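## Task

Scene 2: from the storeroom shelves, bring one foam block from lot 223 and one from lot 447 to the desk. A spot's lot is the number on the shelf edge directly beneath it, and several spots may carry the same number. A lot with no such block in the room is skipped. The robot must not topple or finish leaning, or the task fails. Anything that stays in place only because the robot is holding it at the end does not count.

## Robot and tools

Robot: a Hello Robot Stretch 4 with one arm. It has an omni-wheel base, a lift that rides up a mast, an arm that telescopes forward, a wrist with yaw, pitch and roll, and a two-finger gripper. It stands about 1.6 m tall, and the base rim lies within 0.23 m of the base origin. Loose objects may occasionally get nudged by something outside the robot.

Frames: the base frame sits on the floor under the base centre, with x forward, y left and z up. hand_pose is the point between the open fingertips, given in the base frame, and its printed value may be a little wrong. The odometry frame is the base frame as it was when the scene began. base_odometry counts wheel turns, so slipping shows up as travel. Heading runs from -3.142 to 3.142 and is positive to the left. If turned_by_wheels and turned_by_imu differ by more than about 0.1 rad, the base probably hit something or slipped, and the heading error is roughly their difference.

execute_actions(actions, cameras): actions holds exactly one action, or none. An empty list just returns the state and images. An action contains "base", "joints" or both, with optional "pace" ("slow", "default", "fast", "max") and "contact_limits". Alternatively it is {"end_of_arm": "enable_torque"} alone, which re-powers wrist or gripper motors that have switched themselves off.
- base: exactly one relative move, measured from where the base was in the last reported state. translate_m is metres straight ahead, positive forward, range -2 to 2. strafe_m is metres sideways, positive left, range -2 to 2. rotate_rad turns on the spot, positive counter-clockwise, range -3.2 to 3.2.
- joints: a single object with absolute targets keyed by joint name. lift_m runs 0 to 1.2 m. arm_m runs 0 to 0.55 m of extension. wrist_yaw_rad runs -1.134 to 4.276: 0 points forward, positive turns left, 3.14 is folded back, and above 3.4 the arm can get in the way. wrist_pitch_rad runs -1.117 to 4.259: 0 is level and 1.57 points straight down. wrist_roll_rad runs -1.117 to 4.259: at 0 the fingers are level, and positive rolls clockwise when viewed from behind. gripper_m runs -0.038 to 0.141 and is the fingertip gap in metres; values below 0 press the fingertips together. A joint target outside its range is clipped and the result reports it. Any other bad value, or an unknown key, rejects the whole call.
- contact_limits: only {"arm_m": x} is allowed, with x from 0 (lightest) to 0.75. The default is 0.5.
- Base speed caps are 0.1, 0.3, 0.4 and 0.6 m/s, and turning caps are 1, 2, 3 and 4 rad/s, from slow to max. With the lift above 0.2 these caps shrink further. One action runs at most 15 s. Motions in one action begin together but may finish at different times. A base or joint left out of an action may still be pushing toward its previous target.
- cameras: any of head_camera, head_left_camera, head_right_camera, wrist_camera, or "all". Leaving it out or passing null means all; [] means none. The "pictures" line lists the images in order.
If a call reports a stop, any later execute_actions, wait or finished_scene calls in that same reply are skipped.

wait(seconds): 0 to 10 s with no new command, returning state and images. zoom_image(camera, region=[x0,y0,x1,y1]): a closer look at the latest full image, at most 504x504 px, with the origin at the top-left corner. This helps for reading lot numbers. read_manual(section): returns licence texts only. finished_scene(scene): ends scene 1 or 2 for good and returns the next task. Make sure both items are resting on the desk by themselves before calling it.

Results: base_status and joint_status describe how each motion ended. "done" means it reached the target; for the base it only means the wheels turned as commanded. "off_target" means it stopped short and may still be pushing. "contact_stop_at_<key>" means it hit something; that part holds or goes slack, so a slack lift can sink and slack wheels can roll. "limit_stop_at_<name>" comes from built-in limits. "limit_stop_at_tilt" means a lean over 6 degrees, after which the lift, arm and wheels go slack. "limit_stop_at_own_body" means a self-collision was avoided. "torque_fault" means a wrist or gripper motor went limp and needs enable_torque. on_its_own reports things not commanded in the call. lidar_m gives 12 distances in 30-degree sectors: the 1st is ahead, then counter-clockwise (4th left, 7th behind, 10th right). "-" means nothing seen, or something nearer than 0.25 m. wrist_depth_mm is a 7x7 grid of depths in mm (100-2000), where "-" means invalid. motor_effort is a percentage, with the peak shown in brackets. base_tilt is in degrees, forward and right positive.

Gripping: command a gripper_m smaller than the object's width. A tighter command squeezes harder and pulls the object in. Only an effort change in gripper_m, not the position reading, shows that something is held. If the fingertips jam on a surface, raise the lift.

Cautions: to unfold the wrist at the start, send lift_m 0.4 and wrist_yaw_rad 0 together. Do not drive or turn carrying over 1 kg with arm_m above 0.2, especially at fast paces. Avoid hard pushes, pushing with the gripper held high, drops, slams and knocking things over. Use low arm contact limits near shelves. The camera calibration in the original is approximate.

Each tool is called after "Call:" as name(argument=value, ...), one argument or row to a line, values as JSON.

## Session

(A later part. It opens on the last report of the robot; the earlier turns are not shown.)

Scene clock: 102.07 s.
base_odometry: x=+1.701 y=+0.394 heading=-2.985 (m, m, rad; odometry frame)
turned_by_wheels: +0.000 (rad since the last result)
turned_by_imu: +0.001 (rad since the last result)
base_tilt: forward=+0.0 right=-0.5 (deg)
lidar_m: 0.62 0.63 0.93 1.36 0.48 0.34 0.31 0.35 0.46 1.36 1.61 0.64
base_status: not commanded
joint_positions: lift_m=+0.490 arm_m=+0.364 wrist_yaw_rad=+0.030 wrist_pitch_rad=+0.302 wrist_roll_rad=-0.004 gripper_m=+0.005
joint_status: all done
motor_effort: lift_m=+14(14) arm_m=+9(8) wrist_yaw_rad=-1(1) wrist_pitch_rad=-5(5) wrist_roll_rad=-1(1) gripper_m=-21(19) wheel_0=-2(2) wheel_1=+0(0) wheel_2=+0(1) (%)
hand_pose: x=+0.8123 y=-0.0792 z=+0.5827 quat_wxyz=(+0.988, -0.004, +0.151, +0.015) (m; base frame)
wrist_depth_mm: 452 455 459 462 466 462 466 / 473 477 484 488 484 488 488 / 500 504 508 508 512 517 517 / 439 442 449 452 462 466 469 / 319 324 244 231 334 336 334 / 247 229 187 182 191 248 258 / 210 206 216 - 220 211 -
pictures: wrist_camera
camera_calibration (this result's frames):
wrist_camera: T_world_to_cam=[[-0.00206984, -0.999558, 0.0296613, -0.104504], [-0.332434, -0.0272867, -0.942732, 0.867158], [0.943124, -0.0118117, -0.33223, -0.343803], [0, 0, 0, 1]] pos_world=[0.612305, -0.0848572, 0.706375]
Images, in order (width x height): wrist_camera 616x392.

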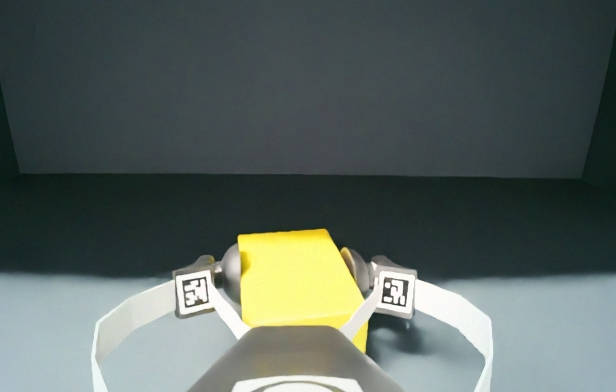

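Call:
execute_actions(
  actions=[
    {"joints":{"lift_m":0.525}},
  ],
  cameras=[],
)

Call:
execute_actions(
  actions=[
    {"joints":{"arm_m":0,"wrist_yaw_rad":0}},
  ],
  cameras=["wrist_camera"],
)

Call:
execute_actions(
  actions=[
    {"base":{"strafe_m":-1.07}},
  ],
  cameras=["head_camera"],
)

Scene clock: 103.40 s.
base_odometry: x=+1.701 y=+0.394 heading=-2.985 (m, m, rad; odometry frame)
turned_by_wheels: +0.000 (rad since the last result)
turned_by_imu: +0.001 (rad since the last result)
base_tilt: forward=+0.0 right=-0.5 (deg)
lidar_m: 0.62 0.65 0.93 1.36 0.47 0.34 0.32 0.34 0.48 1.36 1.60 0.66
base_status: not commanded
joint_positions: lift_m=+0.525 arm_m=+0.364 wrist_yaw_rad=+0.030 wrist_pitch_rad=+0.303 wrist_roll_rad=-0.004 gripper_m=+0.005
joint_status: all done
motor_effort: lift_m=+25(24) arm_m=+8(9) wrist_yaw_rad=-1(1) wrist_pitch_rad=-6(4) wrist_roll_rad=-2(1) gripper_m=-21(19) wheel_0=-2(2) wheel_1=+0(0) wheel_2=+0(1) (%)
hand_pose: x=+0.8123 y=-0.0792 z=+0.6168 quat_wxyz=(+0.988, -0.004, +0.151, +0.015) (m; base frame)
wrist_depth_mm: 455 455 459 459 462 466 469 / 473 480 480 484 488 488 492 / 500 504 512 512 512 517 521 / 517 525 525 530 530 535 539 / 382 389 244 232 402 402 402 / 298 277 188 181 191 298 312 / 253 248 262 - 266 255 262
pictures: none
No camera images: the call's "cameras" was empty. Leave "cameras" out to get every camera's image.

Scene clock: 105.60 s.
base_odometry: x=+1.701 y=+0.394 heading=-2.985 (m, m, rad; odometry frame)
turned_by_wheels: +0.000 (rad since the last result)
turned_by_imu: +0.001 (rad since the last result)
base_tilt: forward=-0.1 right=-0.5 (deg)
lidar_m: 0.62 0.67 0.90 1.37 0.50 0.32 0.33 0.33 0.46 1.32 1.62 0.66
base_status: not commanded
joint_positions: lift_m=+0.525 arm_m=+0.002 wrist_yaw_rad=+0.000 wrist_pitch_rad=+0.303 wrist_roll_rad=-0.004 gripper_m=+0.005
joint_status: all done
motor_effort: lift_m=+25(25) arm_m=-8(8) wrist_yaw_rad=+0(4) wrist_pitch_rad=-9(8) wrist_roll_rad=-1(1) gripper_m=-18(22) wheel_0=-2(2) wheel_1=-1(1) wheel_2=+0(0) (%)
hand_pose: x=+0.4477 y=-0.0875 z=+0.6167 quat_wxyz=(+0.989, -0.002, +0.151, +0.000) (m; base frame)
wrist_depth_mm: 621 759 788 788 809 788 574 / 627 809 831 842 842 798 580 / 634 831 842 854 878 750 580 / 535 544 544 549 564 569 544 / 564 831 244 232 469 707 535 / 627 759 188 182 190 707 574 / 621 820 854 - 878 741 585
pictures: wrist_camera
camera_calibration (this result's frames):
wrist_camera: T_world_to_cam=[[-0.032008, -0.999047, 0.0296811, -0.101118], [-0.333677, -0.0173114, -0.942529, 0.779061], [0.942144, -0.0400724, -0.332805, 0.00952964], [0, 0, 0, 1]] pos_world=[0.24774, -0.0871536, 0.74046]
Images, in order (width x height): wrist_camera 616x392.

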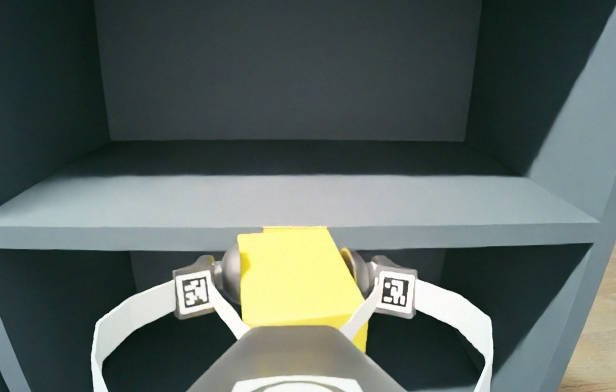

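Scene clock: 110.50 s.
base_odometry: x=+1.534 y=+1.451 heading=-2.985 (m, m, rad; odometry frame)
turned_by_wheels: +0.000 (rad since the last result)
turned_by_imu: +0.001 (rad since the last result)
base_tilt: forward=+0.0 right=-0.5 (deg)
lidar_m: 1.93 0.80 0.93 1.37 0.48 0.35 0.32 0.35 0.45 0.46 0.50 0.69
base_status: done
joint_positions: lift_m=+0.525 arm_m=+0.001 wrist_yaw_rad=+0.000 wrist_pitch_rad=+0.303 wrist_roll_rad=-0.004 gripper_m=+0.005
joint_status: not commanded
motor_effort: lift_m=+24(24) arm_m=-9(9) wrist_yaw_rad=+0(0) wrist_pitch_rad=-8(7) wrist_roll_rad=-1(2) gripper_m=-21(20) wheel_0=+1(10) wheel_1=-1(11) wheel_2=-1(1) (%)
hand_pose: x=+0.4477 y=-0.0874 z=+0.6168 quat_wxyz=(+0.989, -0.002, +0.151, +0.000) (m; base frame)
wrist_depth_mm: - - - - 1430 768 559 / - - - - 1430 768 564 / - - - - 1464 798 569 / 1808 1983 1983 - 1464 788 569 / 946 1430 244 231 1160 788 569 / 917 1025 188 182 190 691 559 / 904 917 960 - 976 723 564
pictures: head_camera
Images, in order (width x height): head_camera 420x560.

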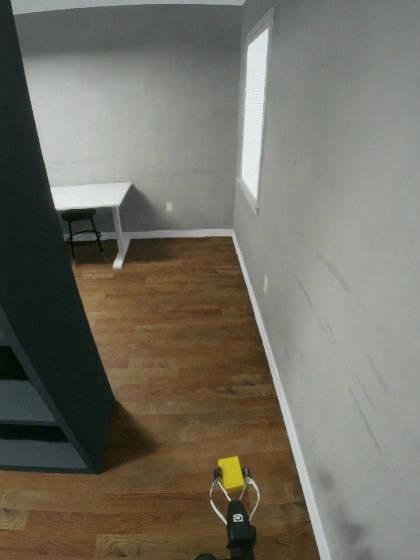

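Call:
execute_actions(
  actions=[
    {"base":{"translate_m":1.5},"joints":{"lift_m":0.82,"wrist_pitch_rad":0.5}},
  ],
  cameras=[],
)

Call:
execute_actions(
  actions=[
    {"base":{"rotate_rad":0.7}},
  ],
  cameras=["head_camera","head_left_camera"],
)

Scene clock: 117.37 s.
base_odometry: x=+0.053 y=+1.217 heading=-2.985 (m, m, rad; odometry frame)
turned_by_wheels: +0.000 (rad since the last result)
turned_by_imu: +0.008 (rad since the last result)
base_tilt: forward=+0.0 right=-0.4 (deg)
lidar_m: 1.86 1.27 1.58 1.49 0.61 0.72 1.82 0.70 0.49 0.46 0.48 0.70
base_status: done
joint_positions: lift_m=+0.820 arm_m=+0.001 wrist_yaw_rad=+0.000 wrist_pitch_rad=+0.502 wrist_roll_rad=-0.004 gripper_m=+0.005
joint_status: all done
motor_effort: lift_m=+24(27) arm_m=-8(8) wrist_yaw_rad=-1(0) wrist_pitch_rad=-7(8) wrist_roll_rad=-2(1) gripper_m=-21(21) wheel_0=+2(8) wheel_1=+3(7) wheel_2=+0(9) (%)
hand_pose: x=+0.4252 y=-0.0874 z=+0.8589 quat_wxyz=(+0.969, -0.002, +0.249, +0.000) (m; base frame)
wrist_depth_mm: 1464 1499 1537 1537 1464 768 554 / 1576 1618 1661 1661 1464 759 559 / 1708 1756 1756 1863 1499 798 535 / 1708 1808 1921 1863 1464 798 585 / 1464 1499 245 231 1182 798 574 / 1205 1182 188 181 190 699 569 / 1078 1078 1138 - 1118 732 569
pictures: none
No camera images: the call's "cameras" was empty. Leave "cameras" out to get every camera's image.

Scene clock: 118.83 s.
base_odometry: x=+0.053 y=+1.217 heading=-2.285 (m, m, rad; odometry frame)
turned_by_wheels: +0.700 (rad since the last result)
turned_by_imu: +0.694 (rad since the last result)
base_tilt: forward=+0.0 right=-0.5 (deg)
lidar_m: 1.25 1.98 0.91 0.64 0.91 1.16 0.57 0.47 0.46 0.52 0.82 1.60
base_status: done
joint_positions: lift_m=+0.820 arm_m=+0.001 wrist_yaw_rad=+0.000 wrist_pitch_rad=+0.502 wrist_roll_rad=-0.004 gripper_m=+0.005
joint_status: not commanded
motor_effort: lift_m=+24(24) arm_m=-8(8) wrist_yaw_rad=-1(2) wrist_pitch_rad=-6(8) wrist_roll_rad=-2(1) gripper_m=-22(20) wheel_0=-1(4) wheel_1=-3(7) wheel_2=+1(6) (%)
hand_pose: x=+0.4252 y=-0.0874 z=+0.8589 quat_wxyz=(+0.969, -0.002, +0.249, +0.000) (m; base frame)
wrist_depth_mm: - 1808 1661 1618 1618 1430 1308 / - - - 1430 1708 1537 1366 / - - - - 1921 1618 1464 / 1808 1808 1808 1808 1863 1756 1499 / 1464 1464 244 231 1537 1576 1499 / 1229 1160 188 182 190 1229 1308 / 1098 1060 1118 - 1138 1098 1138
pictures: head_camera, head_left_camera
Images, in order (width x height): head_camera 420x560, head_left_camera 420x672.

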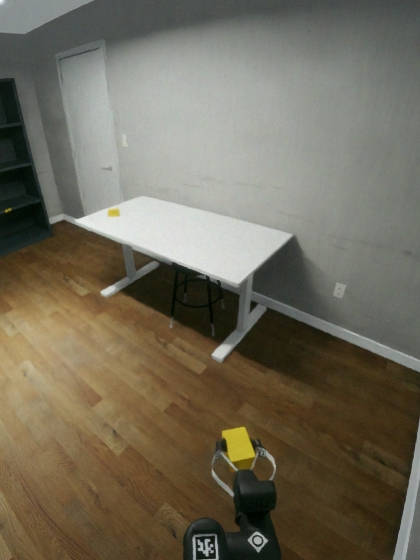

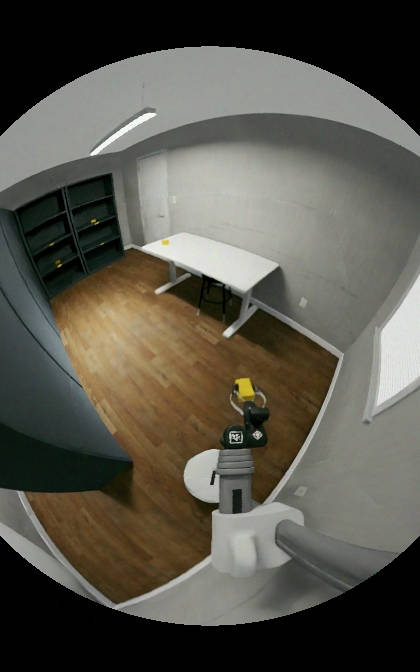

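Call:
execute_actions(
  actions=[
    {"base":{"rotate_rad":0.15}},
  ],
  cameras=[],
)

Call:
execute_actions(
  actions=[
    {"base":{"translate_m":0.75},"joints":{"arm_m":0.5}},
  ],
  cameras=["head_camera","wrist_camera"],
)

Scene clock: 120.17 s.
base_odometry: x=+0.053 y=+1.217 heading=-2.136 (m, m, rad; odometry frame)
turned_by_wheels: +0.150 (rad since the last result)
turned_by_imu: +0.149 (rad since the last result)
base_tilt: forward=-0.1 right=-0.4 (deg)
lidar_m: 1.35 3.76 0.67 0.60 1.83 0.89 0.54 0.46 0.46 0.57 1.04 1.28
base_status: done
joint_positions: lift_m=+0.820 arm_m=+0.001 wrist_yaw_rad=+0.000 wrist_pitch_rad=+0.502 wrist_roll_rad=-0.004 gripper_m=+0.005
joint_status: not commanded
motor_effort: lift_m=+24(25) arm_m=-8(8) wrist_yaw_rad=+0(2) wrist_pitch_rad=-6(6) wrist_roll_rad=-1(3) gripper_m=-22(21) wheel_0=-1(6) wheel_1=-3(8) wheel_2=+1(4) (%)
hand_pose: x=+0.4252 y=-0.0874 z=+0.8589 quat_wxyz=(+0.969, -0.002, +0.249, +0.001) (m; base frame)
wrist_depth_mm: - - 1808 1661 1708 1499 1336 / - - - 1808 1281 1576 1366 / - - - - 1983 1708 1464 / 1808 1863 1921 1863 1863 1756 1499 / 1464 1499 244 231 1537 1537 1499 / 1229 1160 188 182 190 1255 1281 / 1078 1078 1118 - 1160 1118 1118
pictures: none
No camera images: the call's "cameras" was empty. Leave "cameras" out to get every camera's image.

Scene clock: 124.17 s.
base_odometry: x=-0.348 y=+0.583 heading=-2.135 (m, m, rad; odometry frame)
turned_by_wheels: +0.000 (rad since the last result)
turned_by_imu: +0.004 (rad since the last result)
base_tilt: forward=+0.0 right=-0.4 (deg)
lidar_m: 0.75 1.39 1.56 0.96 0.85 1.95 1.17 1.04 1.00 1.26 1.37 0.62
base_status: done
joint_positions: lift_m=+0.820 arm_m=+0.499 wrist_yaw_rad=+0.000 wrist_pitch_rad=+0.502 wrist_roll_rad=-0.004 gripper_m=+0.005
joint_status: all done
motor_effort: lift_m=+24(24) arm_m=+8(10) wrist_yaw_rad=-3(1) wrist_pitch_rad=-5(7) wrist_roll_rad=-2(1) gripper_m=-21(20) wheel_0=+1(7) wheel_1=+1(10) wheel_2=+0(8) (%)
hand_pose: x=+0.9223 y=-0.0874 z=+0.8589 quat_wxyz=(+0.969, -0.002, +0.249, +0.001) (m; base frame)
wrist_depth_mm: - - 1499 1182 931 798 691 / - 854 976 1008 946 831 723 / 683 683 683 699 707 723 723 / 1661 530 530 539 544 554 559 / 1430 445 243 231 442 449 445 / 1205 342 188 182 190 362 373 / 1078 1060 332 - 327 319 327
pictures: head_camera, wrist_camera
camera_calibration (this result's frames):
wrist_camera: T_world_to_cam=[[-0.0251997, -0.999055, 0.0354078, -0.104238], [-0.513779, -0.0174403, -0.857746, 1.25897], [0.857553, -0.0398067, -0.512854, -0.124283], [0, 0, 0, 1]] pos_world=[0.750785, -0.0871302, 1.01983]
Images, in order (width x height): head_camera 420x560, wrist_camera 616x392.

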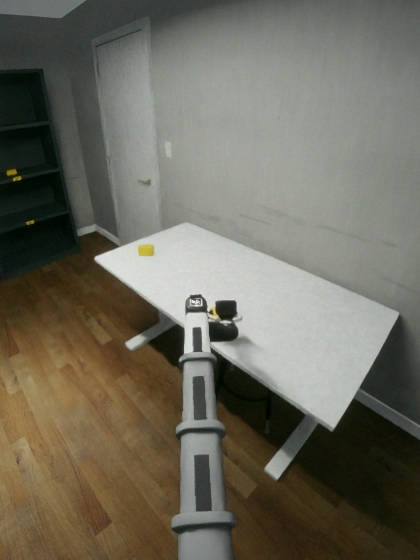

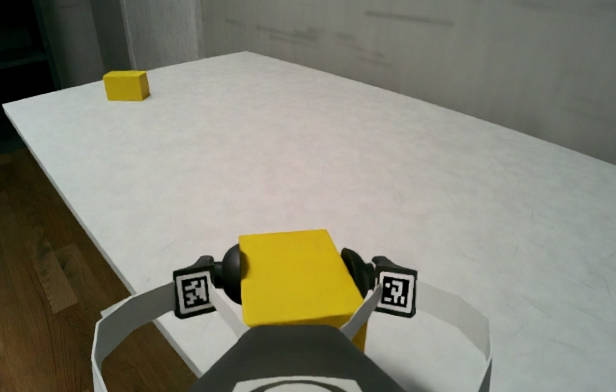

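Call:
execute_actions(
  actions=[
    {"base":{"translate_m":0.1},"joints":{"arm_m":0.54}},
  ],
  cameras=[],
)

Call:
execute_actions(
  actions=[
    {"joints":{"lift_m":0.752},"pace":"slow"},
  ],
  cameras=[],
)

Call:
execute_actions(
  actions=[
    {"joints":{"gripper_m":0.12}},
  ],
  cameras=[],
)

Call:
execute_actions(
  actions=[
    {"joints":{"lift_m":0.85,"arm_m":0.2}},
  ],
  cameras=["head_camera","wrist_camera"],
)

Scene clock: 126.13 s.
base_odometry: x=-0.402 y=+0.499 heading=-2.135 (m, m, rad; odometry frame)
turned_by_wheels: +0.000 (rad since the last result)
turned_by_imu: +0.002 (rad since the last result)
base_tilt: forward=+0.0 right=-0.5 (deg)
lidar_m: 0.69 1.25 1.68 1.00 0.91 0.92 1.27 1.12 1.06 1.35 0.55 0.54
base_status: done
joint_positions: lift_m=+0.820 arm_m=+0.539 wrist_yaw_rad=+0.000 wrist_pitch_rad=+0.502 wrist_roll_rad=-0.004 gripper_m=+0.005
joint_status: all done
motor_effort: lift_m=+24(24) arm_m=+8(8) wrist_yaw_rad=-3(1) wrist_pitch_rad=-7(5) wrist_roll_rad=-2(2) gripper_m=-22(22) wheel_0=+1(6) wheel_1=+3(8) wheel_2=+1(7) (%)
hand_pose: x=+0.9623 y=-0.0874 z=+0.8589 quat_wxyz=(+0.969, -0.002, +0.249, +0.000) (m; base frame)
wrist_depth_mm: - 1921 1366 1042 842 707 615 / - 1708 976 1008 891 741 647 / 683 676 691 699 707 723 668 / 521 525 535 539 549 554 559 / 421 430 244 231 442 445 449 / 357 334 188 182 190 362 373 / 322 309 322 - 329 319 324
pictures: none
No camera images: the call's "cameras" was empty. Leave "cameras" out to get every camera's image.

Scene clock: 127.60 s.
base_odometry: x=-0.402 y=+0.499 heading=-2.135 (m, m, rad; odometry frame)
turned_by_wheels: +0.000 (rad since the last result)
turned_by_imu: +0.001 (rad since the last result)
base_tilt: forward=+0.0 right=-0.5 (deg)
lidar_m: 0.68 1.25 1.66 1.03 0.93 0.91 1.26 1.10 1.09 1.34 0.60 0.54
base_status: not commanded
joint_positions: lift_m=+0.752 arm_m=+0.539 wrist_yaw_rad=+0.000 wrist_pitch_rad=+0.502 wrist_roll_rad=-0.004 gripper_m=+0.005
joint_status: all done
motor_effort: lift_m=+14(26) arm_m=+8(8) wrist_yaw_rad=+0(1) wrist_pitch_rad=-6(5) wrist_roll_rad=-2(2) gripper_m=-21(22) wheel_0=+1(1) wheel_1=+3(2) wheel_2=+1(1) (%)
hand_pose: x=+0.9623 y=-0.0874 z=+0.7917 quat_wxyz=(+0.969, -0.002, +0.249, +0.000) (m; base frame)
wrist_depth_mm: - 1921 1281 1025 854 699 621 / 707 691 750 768 788 723 640 / 521 530 525 535 544 559 574 / 399 407 410 415 421 430 430 / 325 330 244 231 343 343 343 / 272 257 187 182 191 278 287 / 242 237 249 - 253 246 253
pictures: none
No camera images: the call's "cameras" was empty. Leave "cameras" out to get every camera's image.

Scene clock: 129.60 s.
base_odometry: x=-0.402 y=+0.499 heading=-2.135 (m, m, rad; odometry frame)
turned_by_wheels: +0.000 (rad since the last result)
turned_by_imu: +0.001 (rad since the last result)
base_tilt: forward=+0.0 right=-0.4 (deg)
lidar_m: 0.68 1.29 1.66 1.03 0.91 0.94 1.26 1.11 1.07 1.33 0.56 0.54
base_status: not commanded
joint_positions: lift_m=+0.752 arm_m=+0.539 wrist_yaw_rad=+0.000 wrist_pitch_rad=+0.502 wrist_roll_rad=-0.004 gripper_m=+0.120
joint_status: all done
motor_effort: lift_m=+14(14) arm_m=+8(8) wrist_yaw_rad=-1(3) wrist_pitch_rad=-5(5) wrist_roll_rad=-1(1) gripper_m=+0(18) wheel_0=+1(1) wheel_1=+3(3) wheel_2=+1(1) (%)
hand_pose: x=+0.9623 y=-0.0874 z=+0.7917 quat_wxyz=(+0.969, -0.002, +0.249, +0.000) (m; base frame)
wrist_depth_mm: - 1921 1281 1025 842 699 621 / 699 691 750 759 798 723 647 / 525 530 530 539 549 559 574 / 399 407 410 418 421 427 430 / 325 330 336 342 342 345 345 / 274 266 241 222 270 289 289 / 243 239 249 - 254 246 251
pictures: none
No camera images: the call's "cameras" was empty. Leave "cameras" out to get every camera's image.

Scene clock: 131.73 s.
base_odometry: x=-0.402 y=+0.499 heading=-2.135 (m, m, rad; odometry frame)
turned_by_wheels: +0.000 (rad since the last result)
turned_by_imu: +0.001 (rad since the last result)
base_tilt: forward=+0.0 right=-0.5 (deg)
lidar_m: 0.69 1.26 1.65 1.03 0.91 0.92 1.26 1.10 1.07 1.32 0.57 0.53
base_status: not commanded
joint_positions: lift_m=+0.850 arm_m=+0.201 wrist_yaw_rad=+0.000 wrist_pitch_rad=+0.502 wrist_roll_rad=-0.004 gripper_m=+0.120
joint_status: all done
motor_effort: lift_m=+25(26) arm_m=-8(10) wrist_yaw_rad=-1(1) wrist_pitch_rad=-6(5) wrist_roll_rad=-2(1) gripper_m=-1(3) wheel_0=+1(1) wheel_1=+3(3) wheel_2=+1(1) (%)
hand_pose: x=+0.6252 y=-0.0874 z=+0.8889 quat_wxyz=(+0.969, -0.002, +0.249, +0.000) (m; base frame)
wrist_depth_mm: - - 1708 1336 1078 904 798 / - 1025 1078 1098 1078 946 831 / - 798 759 778 778 798 831 / 1863 1808 591 564 597 609 621 / 1499 1537 1430 488 492 492 500 / 1255 1229 1229 424 387 413 413 / 1118 1118 1138 - 364 351 359
pictures: head_camera, wrist_camera
camera_calibration (this result's frames):
wrist_camera: T_world_to_cam=[[-0.0254641, -0.999049, 0.0354048, -0.112683], [-0.513684, -0.0173064, -0.857805, 1.13207], [0.857601, -0.0400302, -0.512755, 0.145708], [0, 0, 0, 1]] pos_world=[0.4537, -0.0871514, 1.0498]
Images, in order (width x height): head_camera 420x560, wrist_camera 616x392.

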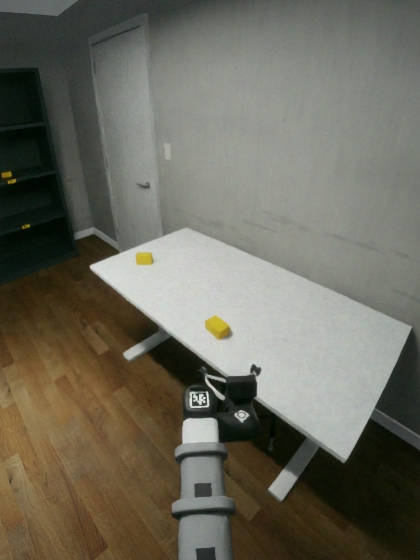

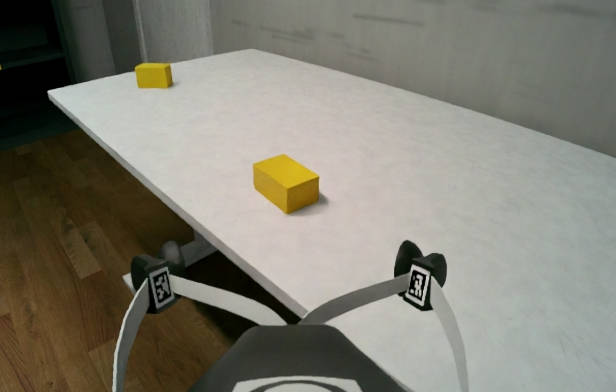

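Call:
finished_scene(
  scene=2,
)

The scene is finished: the task was done.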